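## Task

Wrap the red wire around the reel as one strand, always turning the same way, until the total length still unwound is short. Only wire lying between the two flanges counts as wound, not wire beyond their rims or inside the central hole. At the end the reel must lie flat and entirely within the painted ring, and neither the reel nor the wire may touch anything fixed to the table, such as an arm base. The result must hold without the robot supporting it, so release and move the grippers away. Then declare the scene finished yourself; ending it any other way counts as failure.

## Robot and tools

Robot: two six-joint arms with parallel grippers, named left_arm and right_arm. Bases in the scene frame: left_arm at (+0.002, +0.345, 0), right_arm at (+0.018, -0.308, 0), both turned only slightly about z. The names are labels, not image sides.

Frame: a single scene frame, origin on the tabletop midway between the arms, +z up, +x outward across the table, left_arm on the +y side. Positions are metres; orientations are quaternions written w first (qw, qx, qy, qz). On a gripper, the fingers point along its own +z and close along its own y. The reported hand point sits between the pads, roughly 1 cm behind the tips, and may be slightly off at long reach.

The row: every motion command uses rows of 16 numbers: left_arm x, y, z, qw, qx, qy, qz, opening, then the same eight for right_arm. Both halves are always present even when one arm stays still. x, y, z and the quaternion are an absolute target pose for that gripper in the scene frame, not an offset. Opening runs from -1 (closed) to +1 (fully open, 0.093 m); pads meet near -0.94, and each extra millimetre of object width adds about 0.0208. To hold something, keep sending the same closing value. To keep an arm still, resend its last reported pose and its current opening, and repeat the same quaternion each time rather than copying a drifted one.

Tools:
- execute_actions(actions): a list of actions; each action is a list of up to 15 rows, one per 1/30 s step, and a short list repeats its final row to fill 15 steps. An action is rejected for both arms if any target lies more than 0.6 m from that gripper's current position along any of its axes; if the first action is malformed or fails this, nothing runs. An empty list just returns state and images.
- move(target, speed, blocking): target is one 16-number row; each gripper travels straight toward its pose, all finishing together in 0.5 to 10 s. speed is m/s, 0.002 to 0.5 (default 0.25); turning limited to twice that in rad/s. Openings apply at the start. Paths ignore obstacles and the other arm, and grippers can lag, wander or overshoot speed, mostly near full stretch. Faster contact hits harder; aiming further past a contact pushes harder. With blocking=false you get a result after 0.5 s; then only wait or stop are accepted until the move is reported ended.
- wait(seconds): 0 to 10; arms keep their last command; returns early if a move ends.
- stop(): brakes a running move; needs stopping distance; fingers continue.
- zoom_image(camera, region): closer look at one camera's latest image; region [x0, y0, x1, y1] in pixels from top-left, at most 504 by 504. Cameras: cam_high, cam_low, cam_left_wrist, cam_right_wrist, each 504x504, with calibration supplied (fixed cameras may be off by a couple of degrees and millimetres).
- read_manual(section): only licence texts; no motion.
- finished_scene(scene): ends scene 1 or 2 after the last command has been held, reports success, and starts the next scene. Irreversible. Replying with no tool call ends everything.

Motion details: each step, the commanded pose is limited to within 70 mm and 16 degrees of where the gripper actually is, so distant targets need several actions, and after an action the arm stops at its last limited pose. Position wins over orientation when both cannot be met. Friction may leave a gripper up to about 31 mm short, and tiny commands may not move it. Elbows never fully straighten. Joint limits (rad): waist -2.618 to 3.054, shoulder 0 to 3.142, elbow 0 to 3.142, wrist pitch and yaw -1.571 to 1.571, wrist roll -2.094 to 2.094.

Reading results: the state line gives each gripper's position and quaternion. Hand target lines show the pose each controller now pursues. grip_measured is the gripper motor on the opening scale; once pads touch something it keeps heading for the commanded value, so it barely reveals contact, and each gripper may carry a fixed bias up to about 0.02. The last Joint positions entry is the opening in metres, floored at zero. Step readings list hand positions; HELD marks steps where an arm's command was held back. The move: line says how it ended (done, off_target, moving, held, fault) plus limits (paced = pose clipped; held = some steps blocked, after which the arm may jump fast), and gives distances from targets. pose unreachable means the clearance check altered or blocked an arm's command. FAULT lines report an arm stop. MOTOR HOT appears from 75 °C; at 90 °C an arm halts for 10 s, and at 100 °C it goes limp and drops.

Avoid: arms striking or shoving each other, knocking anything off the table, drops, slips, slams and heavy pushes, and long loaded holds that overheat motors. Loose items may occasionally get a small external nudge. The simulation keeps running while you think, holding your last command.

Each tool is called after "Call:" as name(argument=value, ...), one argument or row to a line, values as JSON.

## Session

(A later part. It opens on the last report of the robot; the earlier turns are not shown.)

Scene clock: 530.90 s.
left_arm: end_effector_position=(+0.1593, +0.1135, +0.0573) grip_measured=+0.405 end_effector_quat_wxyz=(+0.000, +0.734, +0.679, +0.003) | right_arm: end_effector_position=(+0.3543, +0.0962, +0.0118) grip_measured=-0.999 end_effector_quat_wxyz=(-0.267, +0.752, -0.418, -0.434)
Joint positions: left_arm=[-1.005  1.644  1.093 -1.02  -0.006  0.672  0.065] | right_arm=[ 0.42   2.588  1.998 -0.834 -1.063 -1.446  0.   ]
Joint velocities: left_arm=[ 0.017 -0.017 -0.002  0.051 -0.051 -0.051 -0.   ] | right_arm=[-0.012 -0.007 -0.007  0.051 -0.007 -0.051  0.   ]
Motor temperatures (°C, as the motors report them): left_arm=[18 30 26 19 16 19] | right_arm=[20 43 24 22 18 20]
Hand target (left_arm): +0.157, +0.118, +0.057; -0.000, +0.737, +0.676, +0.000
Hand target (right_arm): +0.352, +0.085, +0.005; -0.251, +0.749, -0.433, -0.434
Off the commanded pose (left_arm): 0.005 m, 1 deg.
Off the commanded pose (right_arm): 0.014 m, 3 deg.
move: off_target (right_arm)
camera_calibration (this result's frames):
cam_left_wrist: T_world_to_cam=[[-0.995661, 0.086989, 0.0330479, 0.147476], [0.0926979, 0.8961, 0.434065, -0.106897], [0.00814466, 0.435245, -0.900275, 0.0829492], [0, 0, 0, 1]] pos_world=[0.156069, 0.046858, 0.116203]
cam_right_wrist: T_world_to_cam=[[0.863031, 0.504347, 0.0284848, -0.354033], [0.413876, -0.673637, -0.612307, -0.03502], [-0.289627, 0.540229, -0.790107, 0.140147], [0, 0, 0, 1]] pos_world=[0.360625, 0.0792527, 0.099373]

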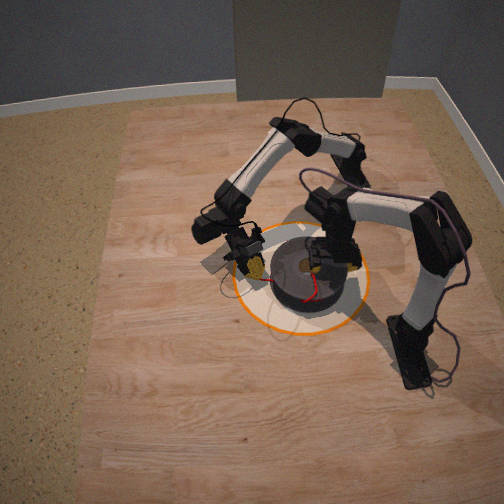

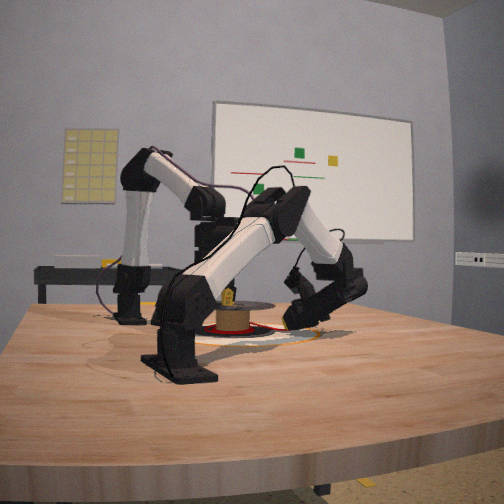

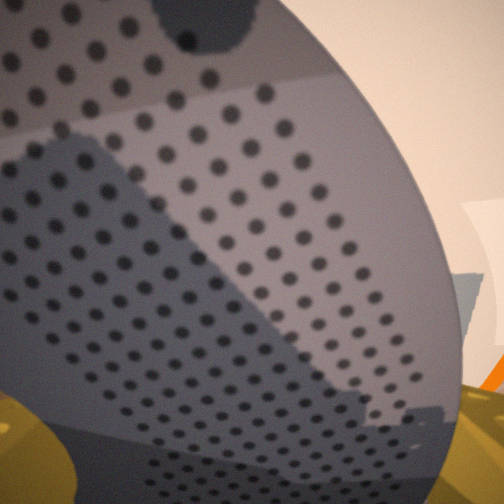

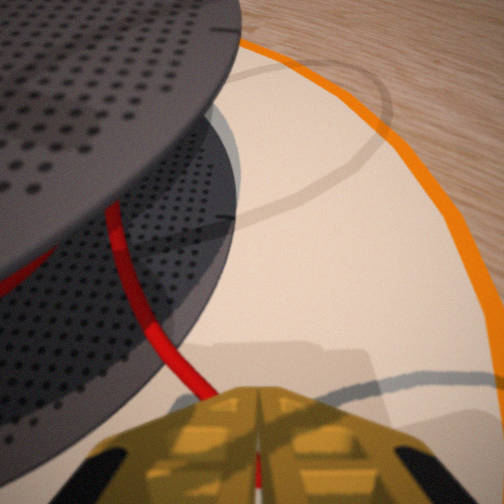

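Call:
move(
  target=[0.157,0.118,0.057,0,0.737,0.676,0,0.34, 0.350,0.093,0.022,0.25,-0.75,0.433,0.433,-1],
  speed=0.04,
)

Call:
move(
  target=[0.157,0.118,0.057,0,0.737,0.676,0,0.34, 0.348,0.092,0.022,0.25,-0.75,0.433,0.433,-0.2],
  speed=0.04,
)

Scene clock: 532.57 s.
left_arm: end_effector_position=(+0.1593, +0.1135, +0.0573) grip_measured=+0.405 end_effector_quat_wxyz=(+0.000, +0.734, +0.679, +0.003) | right_arm: end_effector_position=(+0.3517, +0.0936, +0.0169) grip_measured=-0.999 end_effector_quat_wxyz=(-0.255, +0.748, -0.429, -0.436)
Joint positions: left_arm=[-1.005  1.644  1.093 -1.02  -0.006  0.672  0.065] | right_arm=[ 0.42   2.573  1.998 -0.867 -1.055 -1.431  0.   ]
Joint velocities: left_arm=[ 0.007 -0.012 -0.012  0.051 -0.051  0.037 -0.001] | right_arm=[ 0.022 -0.002 -0.007 -0.051  0.022  0.022  0.   ]
Motor temperatures (°C, as the motors report them): left_arm=[18 30 26 19 16 19] | right_arm=[20 44 24 22 18 20]
Hand target (left_arm): +0.157, +0.118, +0.057; -0.000, +0.737, +0.676, +0.000
Hand target (right_arm): +0.350, +0.093, +0.022; -0.250, +0.750, -0.433, -0.433
Off the commanded pose (left_arm): 0.005 m, 1 deg.
Off the commanded pose (right_arm): 0.005 m, 1 deg.
move: done
camera_calibration (this result's frames):
cam_left_wrist: T_world_to_cam=[[-0.995661, 0.086989, 0.0330479, 0.147476], [0.0926979, 0.8961, 0.434065, -0.106897], [0.00814466, 0.435245, -0.900275, 0.0829492], [0, 0, 0, 1]] pos_world=[0.156069, 0.046858, 0.116203]
cam_right_wrist: T_world_to_cam=[[0.867393, 0.497616, -0.00267532, -0.351004], [0.394689, -0.691235, -0.605322, -0.0242576], [-0.303067, 0.523996, -0.795976, 0.151155], [0, 0, 0, 1]] pos_world=[0.359843, 0.0786926, 0.104693]

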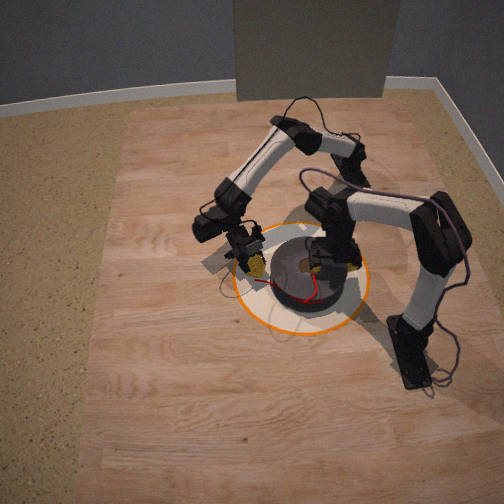

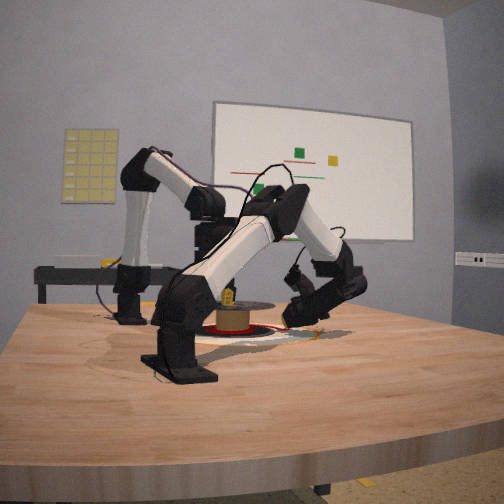

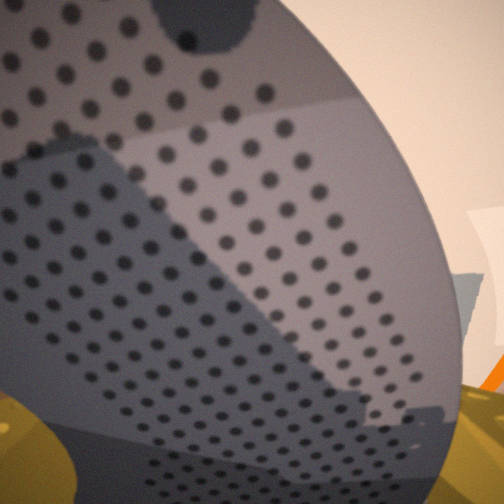

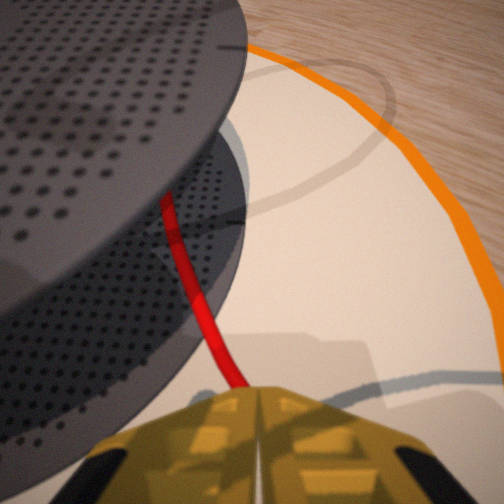

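Scene clock: 533.27 s.
left_arm: end_effector_position=(+0.1593, +0.1135, +0.0573) grip_measured=+0.405 end_effector_quat_wxyz=(+0.000, +0.734, +0.679, +0.003) | right_arm: end_effector_position=(+0.3517, +0.0936, +0.0168) grip_measured=-0.203 end_effector_quat_wxyz=(-0.255, +0.748, -0.430, -0.436)
Joint positions: left_arm=[-1.005  1.644  1.093 -1.02  -0.006  0.672  0.065] | right_arm=[ 0.42   2.573  1.998 -0.867 -1.055 -1.431  0.035]
Joint velocities: left_arm=[ 0.007  0.007 -0.022  0.051 -0.022 -0.022 -0.   ] | right_arm=[ 0.012  0.002 -0.012  0.022 -0.051  0.066  0.001]
Motor temperatures (°C, as the motors report them): left_arm=[18 30 26 19 16 19] | right_arm=[20 44 24 22 18 20]
Hand target (left_arm): +0.157, +0.118, +0.057; -0.000, +0.737, +0.676, +0.000
Hand target (right_arm): +0.348, +0.092, +0.022; -0.250, +0.750, -0.433, -0.433
Off the commanded pose (left_arm): 0.005 m, 1 deg.
Off the commanded pose (right_arm): 0.007 m, 1 deg.
move: done
camera_calibration (this result's frames):
cam_left_wrist: T_world_to_cam=[[-0.995661, 0.086989, 0.0330479, 0.147476], [0.0926979, 0.8961, 0.434065, -0.106897], [0.00814466, 0.435245, -0.900275, 0.0829492], [0, 0, 0, 1]] pos_world=[0.156069, 0.046858, 0.116203]
cam_right_wrist: T_world_to_cam=[[0.867535, 0.497367, -0.00295307, -0.351045], [0.394573, -0.691827, -0.604721, -0.0242884], [-0.302811, 0.523451, -0.796432, 0.151074], [0, 0, 0, 1]] pos_world=[0.359874, 0.0787153, 0.104595]

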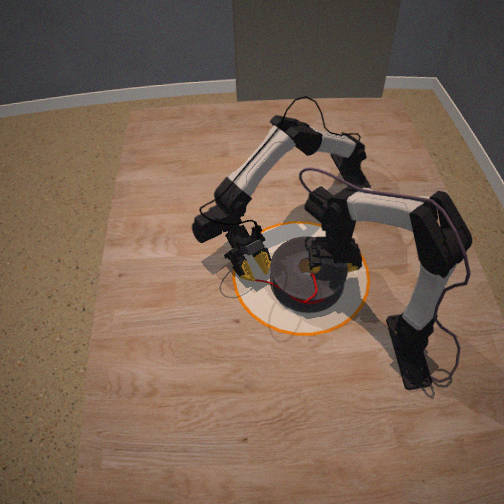

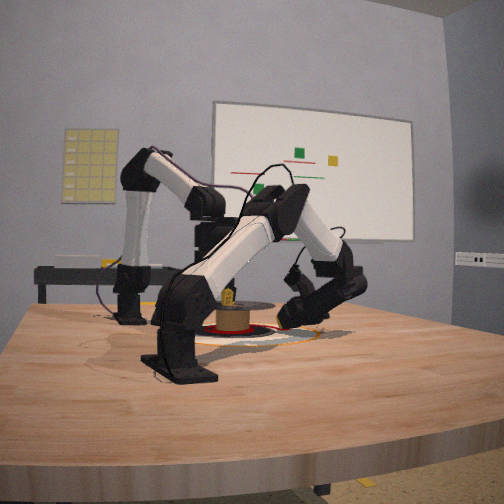

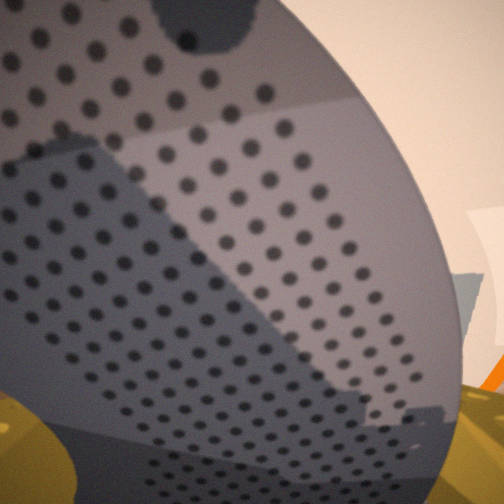

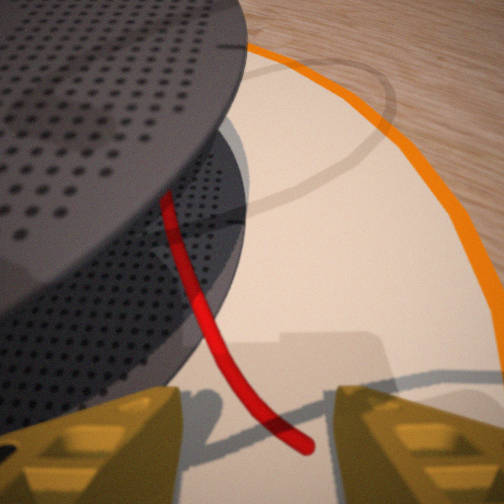

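Call:
move(
  target=[0.157,0.118,0.057,0,0.737,0.676,0,0.34, 0.349,0.104,0.016,0.25,-0.75,0.433,0.433,-0.2],
  speed=0.03,
)

Call:
move(
  target=[0.157,0.118,0.057,0,0.737,0.676,0,0.34, 0.349,0.103,0.000,0.25,-0.75,0.433,0.433,-0.2],
  speed=0.03,
)

Scene clock: 535.27 s.
left_arm: end_effector_position=(+0.1593, +0.1135, +0.0573) grip_measured=+0.405 end_effector_quat_wxyz=(+0.000, +0.734, +0.679, +0.003) | right_arm: end_effector_position=(+0.3464, +0.0986, +0.0164) grip_measured=-0.203 end_effector_quat_wxyz=(-0.245, +0.745, -0.437, -0.440)
Joint positions: left_arm=[-1.005  1.644  1.093 -1.02  -0.006  0.672  0.065] | right_arm=[ 0.435  2.573  1.998 -0.863 -1.051 -1.395  0.035]
Joint velocities: left_arm=[ 0.007  0.012  0.007 -0.095 -0.022  0.037 -0.   ] | right_arm=[-0.002 -0.012 -0.002  0.007  0.022  0.037  0.001]
Motor temperatures (°C, as the motors report them): left_arm=[18 30 26 19 16 19] | right_arm=[20 45 24 22 18 20]
Hand target (left_arm): +0.157, +0.118, +0.057; -0.000, +0.737, +0.676, +0.000
Hand target (right_arm): +0.349, +0.104, +0.016; -0.250, +0.750, -0.433, -0.433
Off the commanded pose (left_arm): 0.005 m, 1 deg.
Off the commanded pose (right_arm): 0.006 m, 1 deg.
move: done
camera_calibration (this result's frames):
cam_left_wrist: T_world_to_cam=[[-0.995661, 0.086989, 0.0330479, 0.147476], [0.0926979, 0.8961, 0.434065, -0.106897], [0.00814466, 0.435245, -0.900275, 0.0829492], [0, 0, 0, 1]] pos_world=[0.156069, 0.046858, 0.116203]
cam_right_wrist: T_world_to_cam=[[0.86866, 0.494513, -0.0297773, -0.348628], [0.379435, -0.702752, -0.601805, -0.0126771], [-0.318527, 0.511466, -0.798087, 0.153139], [0, 0, 0, 1]] pos_world=[0.356428, 0.0851669, 0.104208]

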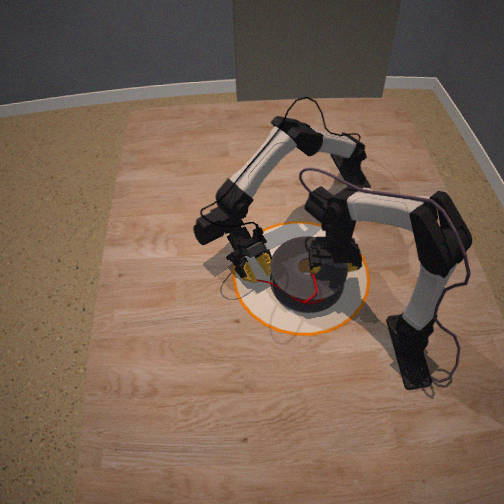

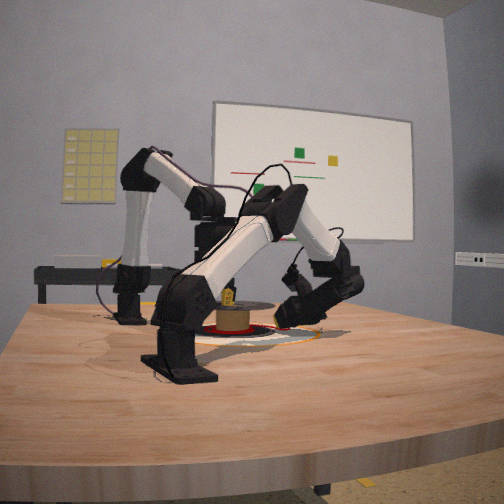

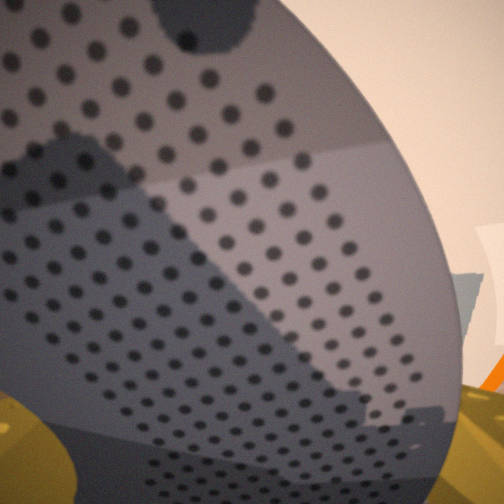

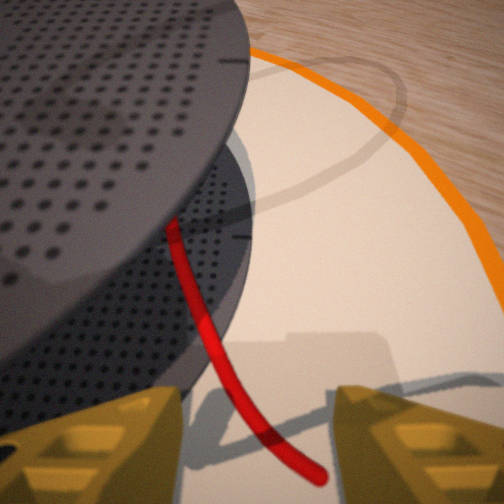

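Scene clock: 536.23 s.
left_arm: end_effector_position=(+0.1593, +0.1135, +0.0573) grip_measured=+0.405 end_effector_quat_wxyz=(+0.000, +0.734, +0.679, +0.003) | right_arm: end_effector_position=(+0.3505, +0.1014, +0.0098) grip_measured=-0.203 end_effector_quat_wxyz=(-0.255, +0.748, -0.431, -0.435)
Joint positions: left_arm=[-1.005  1.644  1.093 -1.02  -0.006  0.672  0.065] | right_arm=[ 0.435  2.589  1.998 -0.822 -1.05  -1.395  0.035]
Joint velocities: left_arm=[-0.012  0.002 -0.007 -0.037  0.066 -0.007  0.001] | right_arm=[ 0.002  0.012 -0.002 -0.007 -0.007  0.037 -0.   ]
Motor temperatures (°C, as the motors report them): left_arm=[18 30 26 19 16 19] | right_arm=[20 45 24 22 18 20]
Hand target (left_arm): +0.157, +0.118, +0.057; -0.000, +0.737, +0.676, +0.000
Hand target (right_arm): +0.349, +0.103, -0.000; -0.250, +0.750, -0.433, -0.433
Off the commanded pose (left_arm): 0.005 m, 1 deg.
Off the commanded pose (right_arm): 0.010 m, 1 deg.
move: done
camera_calibration (this result's frames):
cam_left_wrist: T_world_to_cam=[[-0.995661, 0.086989, 0.0330479, 0.147476], [0.0926979, 0.8961, 0.434065, -0.106897], [0.00814466, 0.435245, -0.900275, 0.0829492], [0, 0, 0, 1]] pos_world=[0.156069, 0.046858, 0.116203]
cam_right_wrist: T_world_to_cam=[[0.86908, 0.494656, -0.00387976, -0.354135], [0.392445, -0.694234, -0.603345, -0.0216375], [-0.301142, 0.522833, -0.79747, 0.140543], [0, 0, 0, 1]] pos_world=[0.358586, 0.0866732, 0.0976497]

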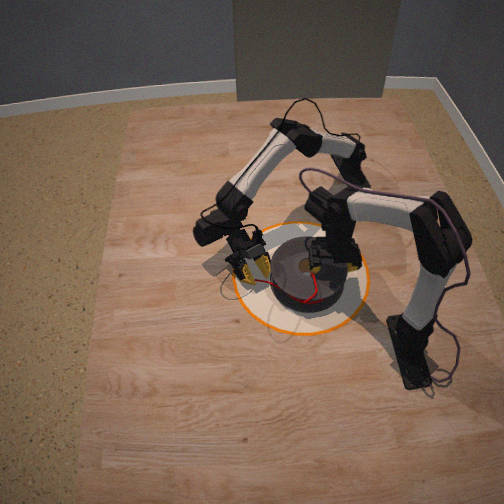

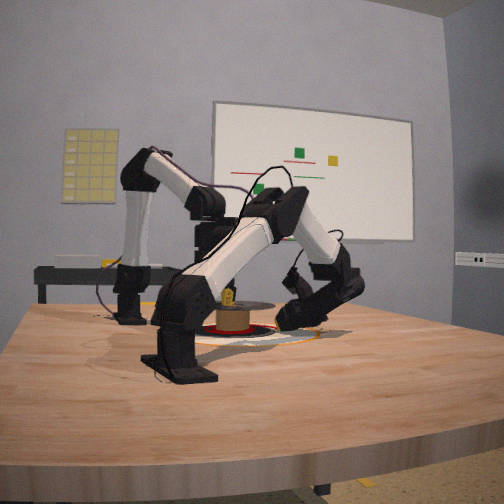

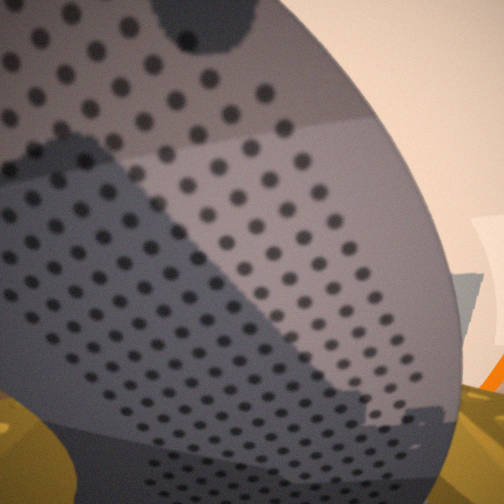

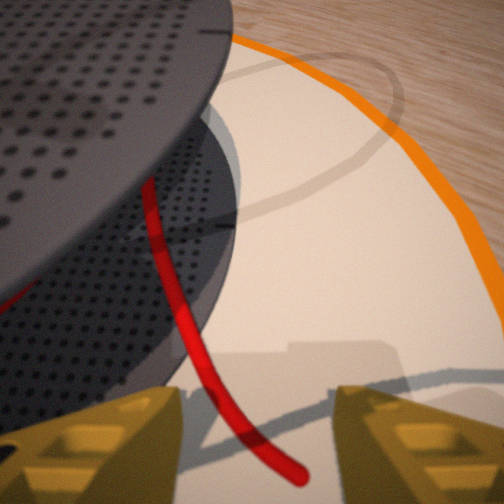

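Call:
move(
  target=[0.157,0.118,0.057,0,0.737,0.676,0,0.34, 0.349,0.103,0.002,0.25,-0.75,0.433,0.433,-1],
  speed=0.03,
)

Scene clock: 537.23 s.
left_arm: end_effector_position=(+0.1593, +0.1135, +0.0573) grip_measured=+0.405 end_effector_quat_wxyz=(+0.000, +0.734, +0.679, +0.003) | right_arm: end_effector_position=(+0.3506, +0.1015, +0.0099) grip_measured=-0.994 end_effector_quat_wxyz=(-0.255, +0.748, -0.431, -0.435)
Joint positions: left_arm=[-1.005  1.644  1.093 -1.02  -0.006  0.672  0.065] | right_arm=[ 0.435  2.589  1.998 -0.821 -1.05  -1.395  0.   ]
Joint velocities: left_arm=[-0.007 -0.032  0.012  0.037 -0.007 -0.007  0.   ] | right_arm=[ 0.002 -0.012 -0.012  0.022  0.022 -0.066  0.   ]
Motor temperatures (°C, as the motors report them): left_arm=[18 30 26 19 16 19] | right_arm=[20 45 24 22 18 20]
Hand target (left_arm): +0.157, +0.118, +0.057; -0.000, +0.737, +0.676, +0.000
Hand target (right_arm): +0.349, +0.103, +0.002; -0.250, +0.750, -0.433, -0.433
Off the commanded pose (left_arm): 0.005 m, 1 deg.
Off the commanded pose (right_arm): 0.008 m, 1 deg.
move: done
camera_calibration (this result's frames):
cam_left_wrist: T_world_to_cam=[[-0.995661, 0.086989, 0.0330479, 0.147476], [0.0926979, 0.8961, 0.434065, -0.106897], [0.00814466, 0.435245, -0.900275, 0.0829492], [0, 0, 0, 1]] pos_world=[0.156069, 0.046858, 0.116203]
cam_right_wrist: T_world_to_cam=[[0.869083, 0.494658, -0.00274006, -0.354325], [0.393012, -0.69384, -0.603431, -0.0218449], [-0.300393, 0.523355, -0.797411, 0.14024], [0, 0, 0, 1]] pos_world=[0.35865, 0.0867176, 0.0976762]

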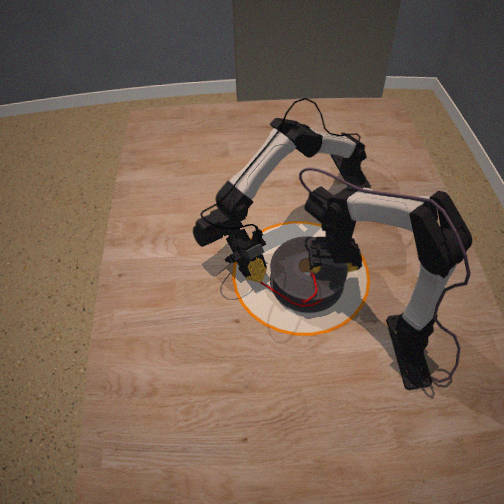

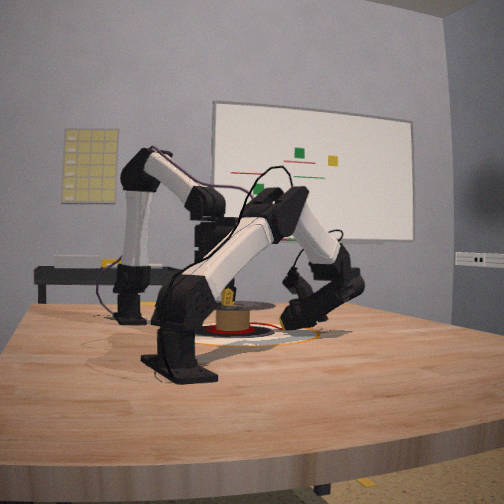

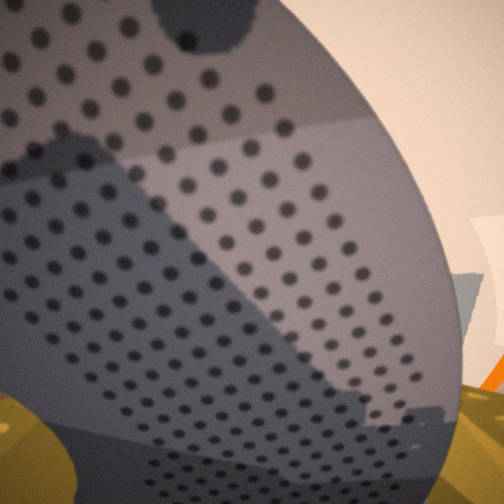

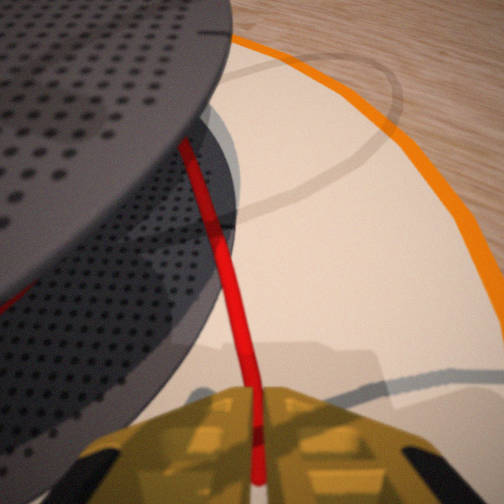

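Call:
move(
  target=[0.157,0.118,0.057,0,0.737,0.676,0,0.34, 0.322,0.028,0.016,0.25,-0.75,0.433,0.433,-1],
  speed=0.06,
)

Scene clock: 539.40 s.
left_arm: end_effector_position=(+0.1593, +0.1135, +0.0573) grip_measured=+0.405 end_effector_quat_wxyz=(+0.000, +0.734, +0.679, +0.003) | right_arm: end_effector_position=(+0.3251, +0.0345, +0.0153) grip_measured=-0.994 end_effector_quat_wxyz=(-0.255, +0.751, -0.429, -0.432)
Joint positions: left_arm=[-1.005  1.644  1.093 -1.02  -0.006  0.672  0.065] | right_arm=[ 0.343  2.397  1.664 -0.841 -1.051 -1.589  0.   ]
Joint velocities: left_arm=[ 0.007  0.002  0.012  0.007 -0.007  0.007 -0.002] | right_arm=[ 0.002  0.002 -0.002 -0.007  0.051 -0.11   0.   ]
Motor temperatures (°C, as the motors report them): left_arm=[18 30 26 19 16 19] | right_arm=[20 46 24 22 18 20]
Hand target (left_arm): +0.157, +0.118, +0.057; -0.000, +0.737, +0.676, +0.000
Hand target (right_arm): +0.322, +0.029, +0.018; -0.251, +0.749, -0.433, -0.434
Off the commanded pose (left_arm): 0.005 m, 1 deg.
Off the commanded pose (right_arm): 0.007 m, 1 deg.
move: done
camera_calibration (this result's frames):
cam_left_wrist: T_world_to_cam=[[-0.995661, 0.086989, 0.0330479, 0.147476], [0.0926979, 0.8961, 0.434065, -0.106897], [0.00814466, 0.435245, -0.900275, 0.0829492], [0, 0, 0, 1]] pos_world=[0.156069, 0.046858, 0.116203]
cam_right_wrist: T_world_to_cam=[[0.867, 0.498301, 0.00262257, -0.298558], [0.40077, -0.694157, -0.597938, -0.0576639], [-0.296133, 0.519463, -0.801538, 0.170774], [0, 0, 0, 1]] pos_world=[0.332531, 0.020033, 0.103186]

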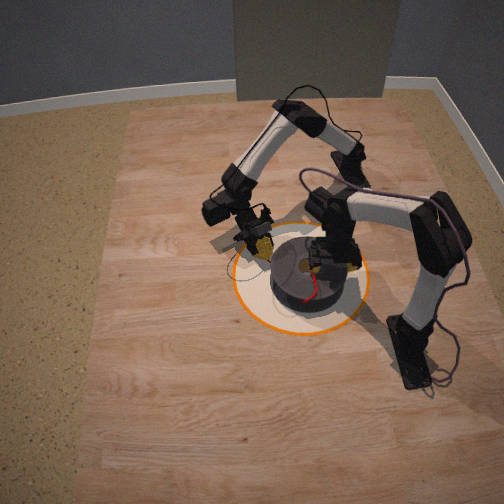

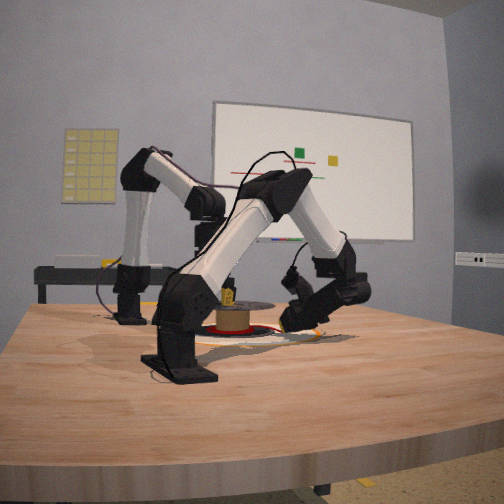

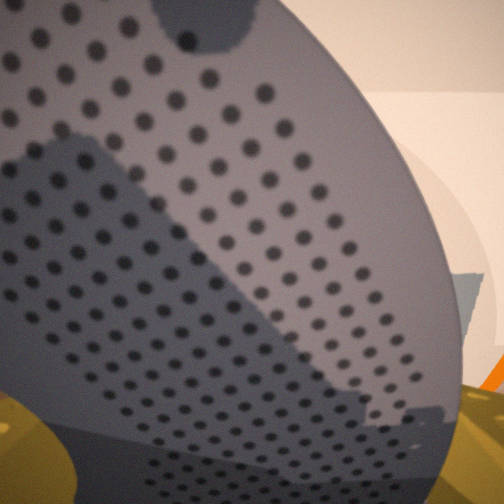

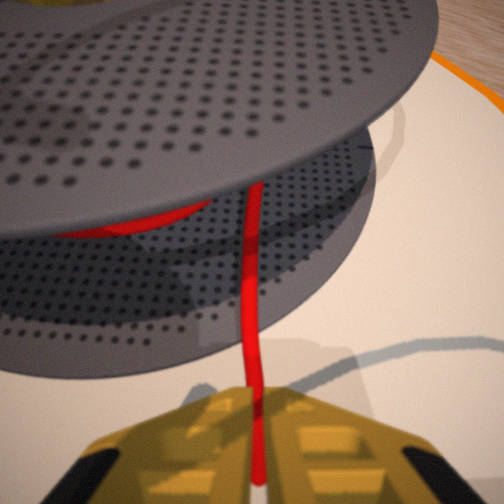

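Call:
move(
  target=[0.157,0.118,0.057,0,0.737,0.676,0,0.34, 0.310,0.056,0.018,0.25,-0.75,0.433,0.433,-1],
  speed=0.03,
)

Scene clock: 540.93 s.
left_arm: end_effector_position=(+0.1593, +0.1135, +0.0573) grip_measured=+0.405 end_effector_quat_wxyz=(+0.000, +0.734, +0.679, +0.003) | right_arm: end_effector_position=(+0.3141, +0.0547, +0.0165) grip_measured=-0.994 end_effector_quat_wxyz=(-0.249, +0.748, -0.434, -0.436)
Joint positions: left_arm=[-1.005  1.644  1.093 -1.02  -0.006  0.672  0.065] | right_arm=[ 0.395  2.383  1.64  -0.752 -1.051 -1.476  0.   ]
Joint velocities: left_arm=[ 0.007 -0.002 -0.032  0.051  0.022 -0.095  0.   ] | right_arm=[-0.012  0.007  0.012 -0.037 -0.007 -0.037  0.   ]
Motor temperatures (°C, as the motors report them): left_arm=[18 31 26 19 16 19] | right_arm=[20 46 24 22 18 20]
Hand target (left_arm): +0.157, +0.118, +0.057; -0.000, +0.737, +0.676, +0.000
Hand target (right_arm): +0.310, +0.056, +0.018; -0.249, +0.751, -0.433, -0.433
Off the commanded pose (left_arm): 0.005 m, 1 deg.
Off the commanded pose (right_arm): 0.005 m, 0 deg.
move: done
camera_calibration (this result's frames):
cam_left_wrist: T_world_to_cam=[[-0.995661, 0.086989, 0.0330479, 0.147476], [0.0926979, 0.8961, 0.434065, -0.106897], [0.00814466, 0.435245, -0.900275, 0.0829492], [0, 0, 0, 1]] pos_world=[0.156069, 0.046858, 0.116203]
cam_right_wrist: T_world_to_cam=[[0.868764, 0.494965, -0.0160839, -0.299164], [0.387939, -0.700381, -0.599141, -0.0340996], [-0.307818, 0.514272, -0.800482, 0.161914], [0, 0, 0, 1]] pos_world=[0.322972, 0.0409249, 0.104367]

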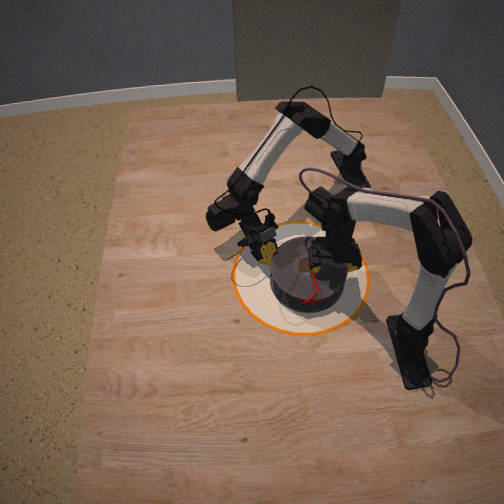

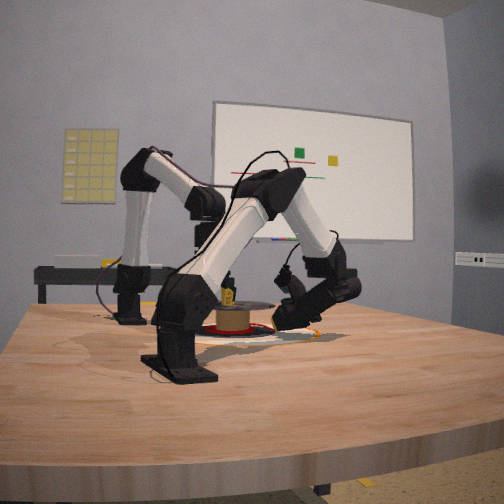

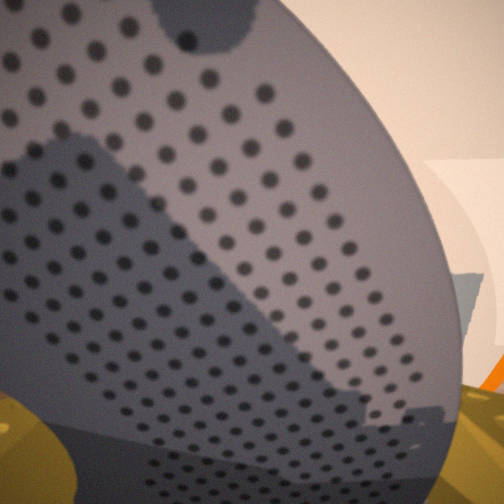

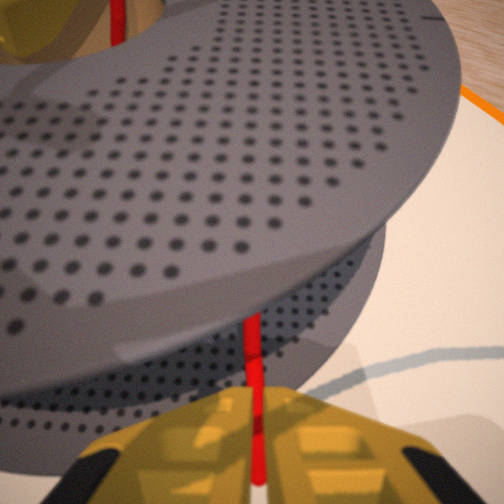

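Call:
move(
  target=[0.157,0.118,0.057,0,0.737,0.676,0,0.34, 0.296,0.078,0.018,0.25,-0.75,0.433,0.433,-1],
  speed=0.03,
)

Scene clock: 542.33 s.
left_arm: end_effector_position=(+0.1592, +0.1138, +0.0573) grip_measured=+0.405 end_effector_quat_wxyz=(-0.000, +0.734, +0.679, +0.003) | right_arm: end_effector_position=(+0.3031, +0.0714, +0.0149) grip_measured=-0.994 end_effector_quat_wxyz=(-0.246, +0.745, -0.441, -0.436)
Joint positions: left_arm=[-1.005  1.644  1.093 -1.022 -0.006  0.671  0.065] | right_arm=[ 0.442  2.364  1.596 -0.643 -1.041 -1.366  0.   ]
Joint velocities: left_arm=[-0.002  0.002  0.002 -0.037  0.066  0.022 -0.   ] | right_arm=[ 0.002  0.022 -0.017  0.037 -0.007  0.022  0.   ]
Motor temperatures (°C, as the motors report them): left_arm=[18 31 26 19 16 19] | right_arm=[20 46 24 22 18 20]
Hand target (left_arm): +0.157, +0.118, +0.057; -0.000, +0.737, +0.676, +0.000
Hand target (right_arm): +0.296, +0.078, +0.017; -0.249, +0.751, -0.433, -0.433
Off the commanded pose (left_arm): 0.005 m, 1 deg.
Off the commanded pose (right_arm): 0.010 m, 1 deg.
move: done
camera_calibration (this result's frames):
cam_left_wrist: T_world_to_cam=[[-0.995687, 0.0865536, 0.0334128, 0.147376], [0.0924521, 0.8954, 0.435558, -0.107194], [0.00778132, 0.436769, -0.89954, 0.0826285], [0, 0, 0, 1]] pos_world=[0.156007, 0.0471359, 0.116093]
cam_right_wrist: T_world_to_cam=[[0.873177, 0.486699, -0.0261916, -0.29847], [0.377355, -0.709062, -0.59568, -0.015303], [-0.308488, 0.51025, -0.802795, 0.149181], [0, 0, 0, 1]] pos_world=[0.312412, 0.0582946, 0.102829]

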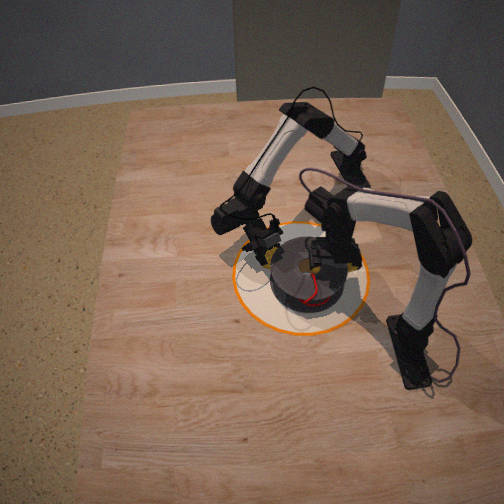

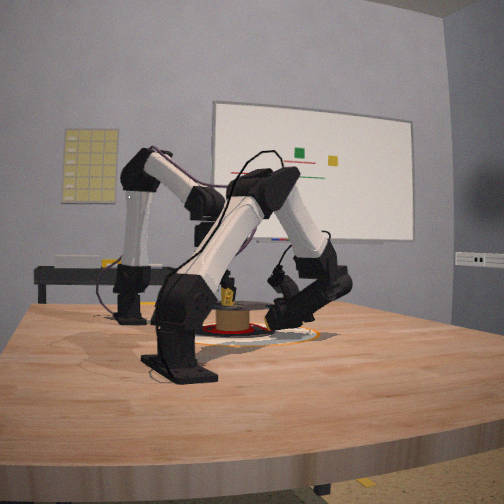

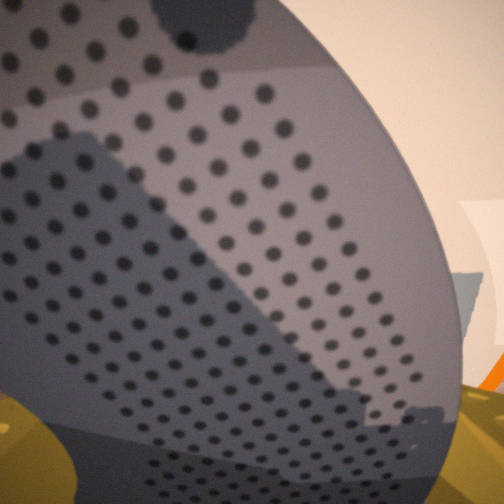

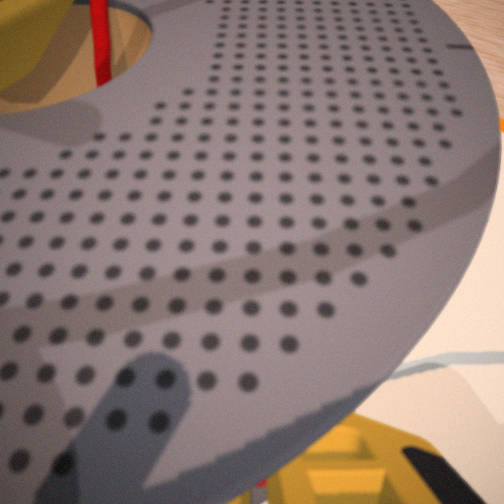

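Call:
move(
  target=[0.157,0.118,0.057,0,0.737,0.676,0,0.34, 0.298,0.076,0.014,0.25,-0.75,0.433,0.433,-0.6],
  speed=0.02,
)

Call:
move(
  target=[0.157,0.118,0.057,0,0.737,0.676,0,0.34, 0.335,0.010,0.035,0.25,-0.75,0.433,0.433,-0.6],
  speed=0.07,
)

Scene clock: 543.73 s.
left_arm: end_effector_position=(+0.1587, +0.1140, +0.0573) grip_measured=+0.405 end_effector_quat_wxyz=(-0.001, +0.737, +0.676, +0.004) | right_arm: end_effector_position=(+0.3061, +0.0723, +0.0141) grip_measured=-0.603 end_effector_quat_wxyz=(-0.251, +0.747, -0.440, -0.430)
Joint positions: left_arm=[-1.006  1.644  1.093 -1.024 -0.007  0.678  0.065] | right_arm=[ 0.441  2.364  1.596 -0.625 -1.033 -1.361  0.016]
Joint velocities: left_arm=[ 0.022  0.002  0.007 -0.051 -0.051  0.022  0.001] | right_arm=[ 0.002 -0.002  0.007  0.051 -0.007  0.007  0.   ]
Motor temperatures (°C, as the motors report them): left_arm=[18 31 26 19 16 19] | right_arm=[20 46 24 22 18 20]
Hand target (left_arm): +0.157, +0.118, +0.057; -0.000, +0.737, +0.676, +0.000
Hand target (right_arm): +0.298, +0.076, +0.014; -0.250, +0.750, -0.433, -0.433
Off the commanded pose (left_arm): 0.004 m, 0 deg.
Off the commanded pose (right_arm): 0.009 m, 1 deg.
move: done
camera_calibration (this result's frames):
cam_left_wrist: T_world_to_cam=[[-0.994935, 0.0944661, 0.0343604, 0.14573], [0.0999627, 0.893834, 0.437113, -0.108407], [0.0105798, 0.438333, -0.89875, 0.0818878], [0, 0, 0, 1]] pos_world=[0.154962, 0.0472371, 0.115975]
cam_right_wrist: T_world_to_cam=[[0.875573, 0.482939, -0.0118935, -0.302204], [0.383311, -0.709509, -0.591329, -0.0181194], [-0.294015, 0.513193, -0.806343, 0.144426], [0, 0, 0, 1]] pos_world=[0.31401, 0.0589719, 0.102148]

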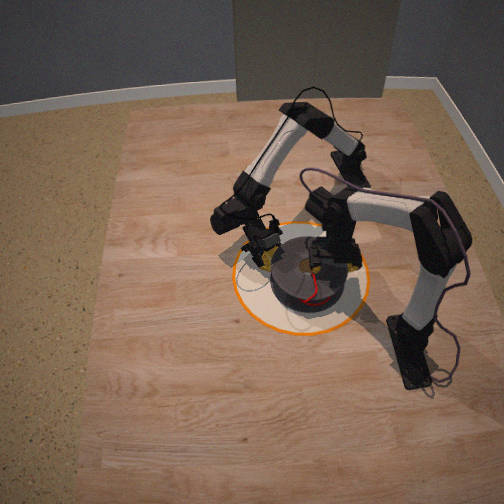

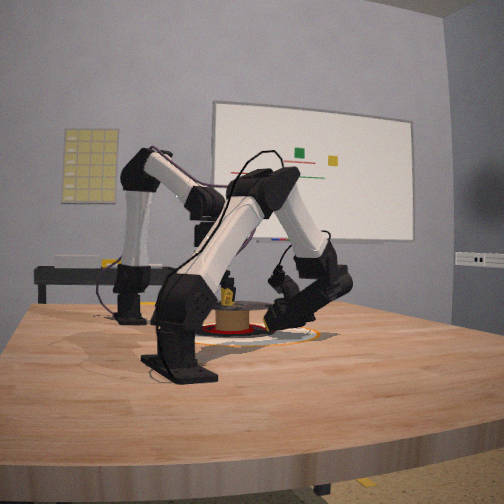

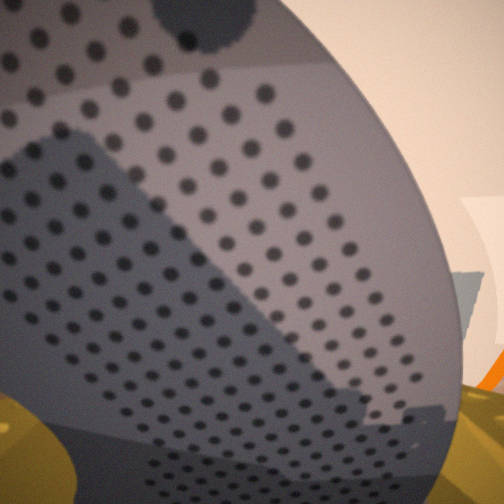

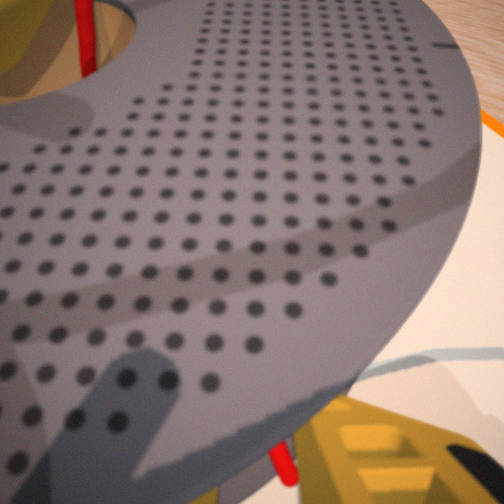

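Scene clock: 545.30 s.
left_arm: end_effector_position=(+0.1588, +0.1140, +0.0573) grip_measured=+0.405 end_effector_quat_wxyz=(-0.001, +0.737, +0.676, +0.004) | right_arm: end_effector_position=(+0.3328, +0.0113, +0.0373) grip_measured=-0.603 end_effector_quat_wxyz=(-0.252, +0.753, -0.432, -0.428)
Joint positions: left_arm=[-1.006  1.644  1.093 -1.023 -0.007  0.678  0.065] | right_arm=[ 0.29   2.364  1.704 -1.003 -1.038 -1.688  0.016]
Joint velocities: left_arm=[0.007 0.002 0.007 0.022 0.051 0.007 0.   ] | right_arm=[ 0.007  0.007  0.002 -0.081  0.037 -0.051 -0.   ]
Motor temperatures (°C, as the motors report them): left_arm=[18 31 26 19 16 19] | right_arm=[20 46 24 22 18 20]
Hand target (left_arm): +0.157, +0.118, +0.057; -0.000, +0.737, +0.676, +0.000
Hand target (right_arm): +0.335, +0.011, +0.036; -0.253, +0.748, -0.433, -0.434
Off the commanded pose (left_arm): 0.004 m, 0 deg.
Off the commanded pose (right_arm): 0.003 m, 1 deg.
move: done
camera_calibration (this result's frames):
cam_left_wrist: T_world_to_cam=[[-0.994953, 0.0944709, 0.0338238, 0.145871], [0.0997324, 0.89388, 0.437073, -0.108347], [0.0110562, 0.43824, -0.89879, 0.081842], [0, 0, 0, 1]] pos_world=[0.155036, 0.0472023, 0.11598]
cam_right_wrist: T_world_to_cam=[[0.8685, 0.495689, 0.000340231, -0.294072], [0.400585, -0.701462, -0.589477, -0.0638258], [-0.291959, 0.512097, -0.807785, 0.201658], [0, 0, 0, 1]] pos_world=[0.339845, -0.00227171, 0.125373]

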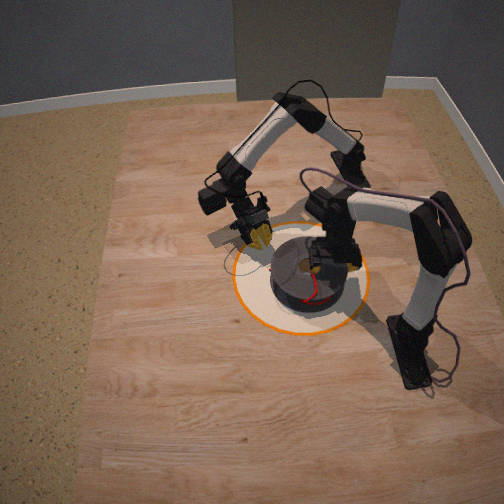

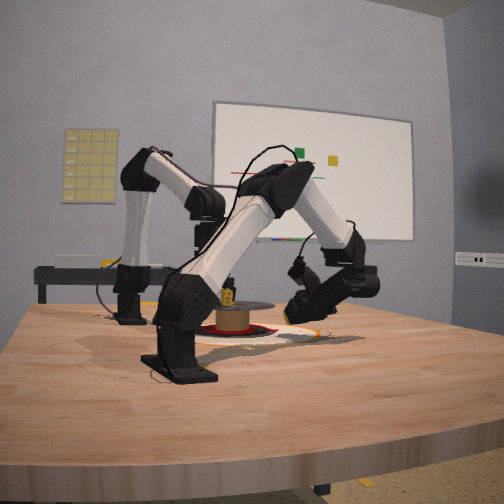

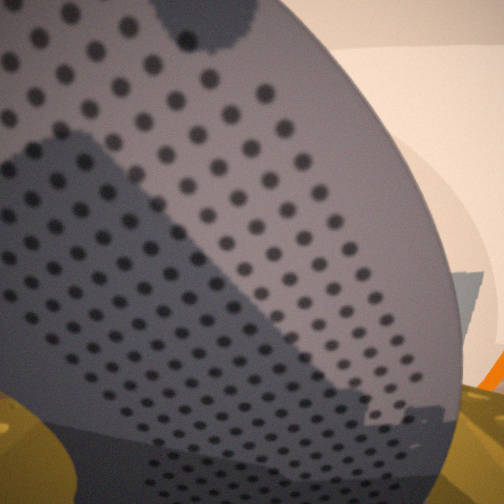

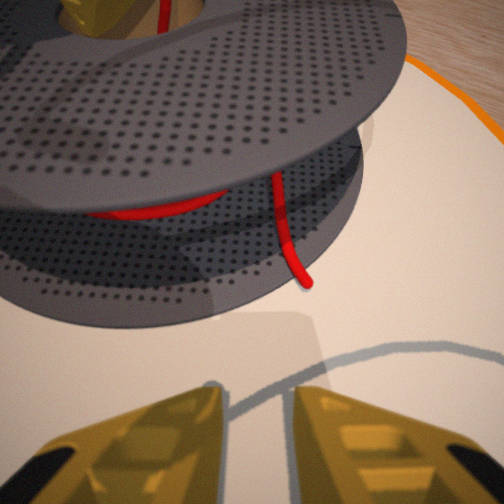

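Call:
move(
  target=[0.157,0.118,0.057,0,0.737,0.676,0,0.34, 0.322,0.068,0.020,0.25,-0.75,0.433,0.433,-0.5],
  speed=0.06,
)

Scene clock: 551.20 s.
left_arm: end_effector_position=(+0.1588, +0.1140, +0.0573) grip_measured=+0.405 end_effector_quat_wxyz=(-0.001, +0.737, +0.676, +0.004) | right_arm: end_effector_position=(+0.3201, +0.0621, +0.0221) grip_measured=-0.503 end_effector_quat_wxyz=(-0.245, +0.750, -0.436, -0.432)
Joint positions: left_arm=[-1.006  1.644  1.093 -1.023 -0.007  0.678  0.065] | right_arm=[ 0.404  2.4    1.705 -0.79  -1.038 -1.461  0.021]
Joint velocities: left_arm=[-0.007  0.007 -0.012  0.007  0.022 -0.037 -0.001] | right_arm=[ 0.002  0.002 -0.007 -0.037 -0.007 -0.051 -0.001]
Motor temperatures (°C, as the motors report them): left_arm=[18 31 26 19 16 19] | right_arm=[20 46 24 22 18 20]
Hand target (left_arm): +0.157, +0.118, +0.057; -0.000, +0.737, +0.676, +0.000
Hand target (right_arm): +0.322, +0.067, +0.019; -0.249, +0.751, -0.433, -0.432
Off the commanded pose (left_arm): 0.004 m, 0 deg.
Off the commanded pose (right_arm): 0.007 m, 1 deg.
move: done
camera_calibration (this result's frames):
cam_left_wrist: T_world_to_cam=[[-0.994953, 0.0944709, 0.0338238, 0.145871], [0.0997324, 0.89388, 0.437073, -0.108347], [0.0110562, 0.43824, -0.89879, 0.081842], [0, 0, 0, 1]] pos_world=[0.155036, 0.0472023, 0.11598]
cam_right_wrist: T_world_to_cam=[[0.868511, 0.49533, -0.0183403, -0.3078], [0.390905, -0.707225, -0.589089, -0.0285865], [-0.304764, 0.504461, -0.80786, 0.164202], [0, 0, 0, 1]] pos_world=[0.328545, 0.0494118, 0.110167]

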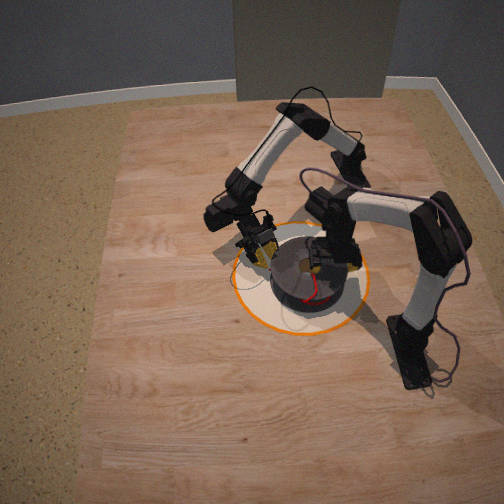

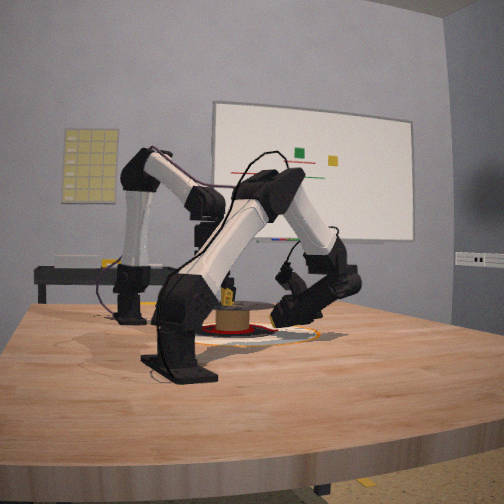

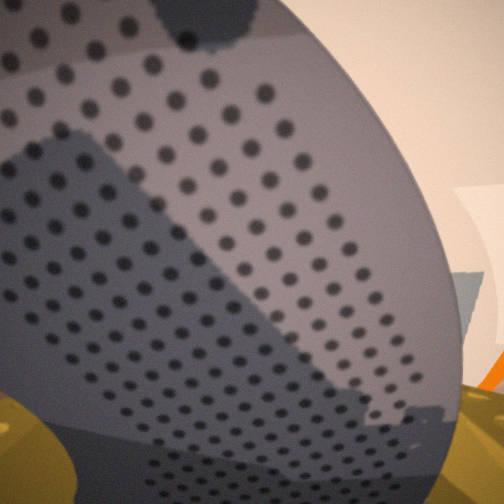

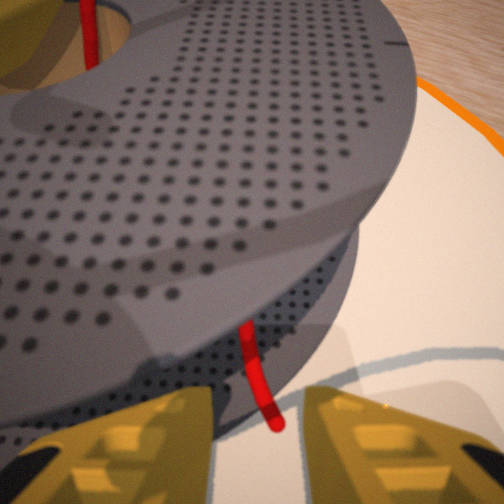

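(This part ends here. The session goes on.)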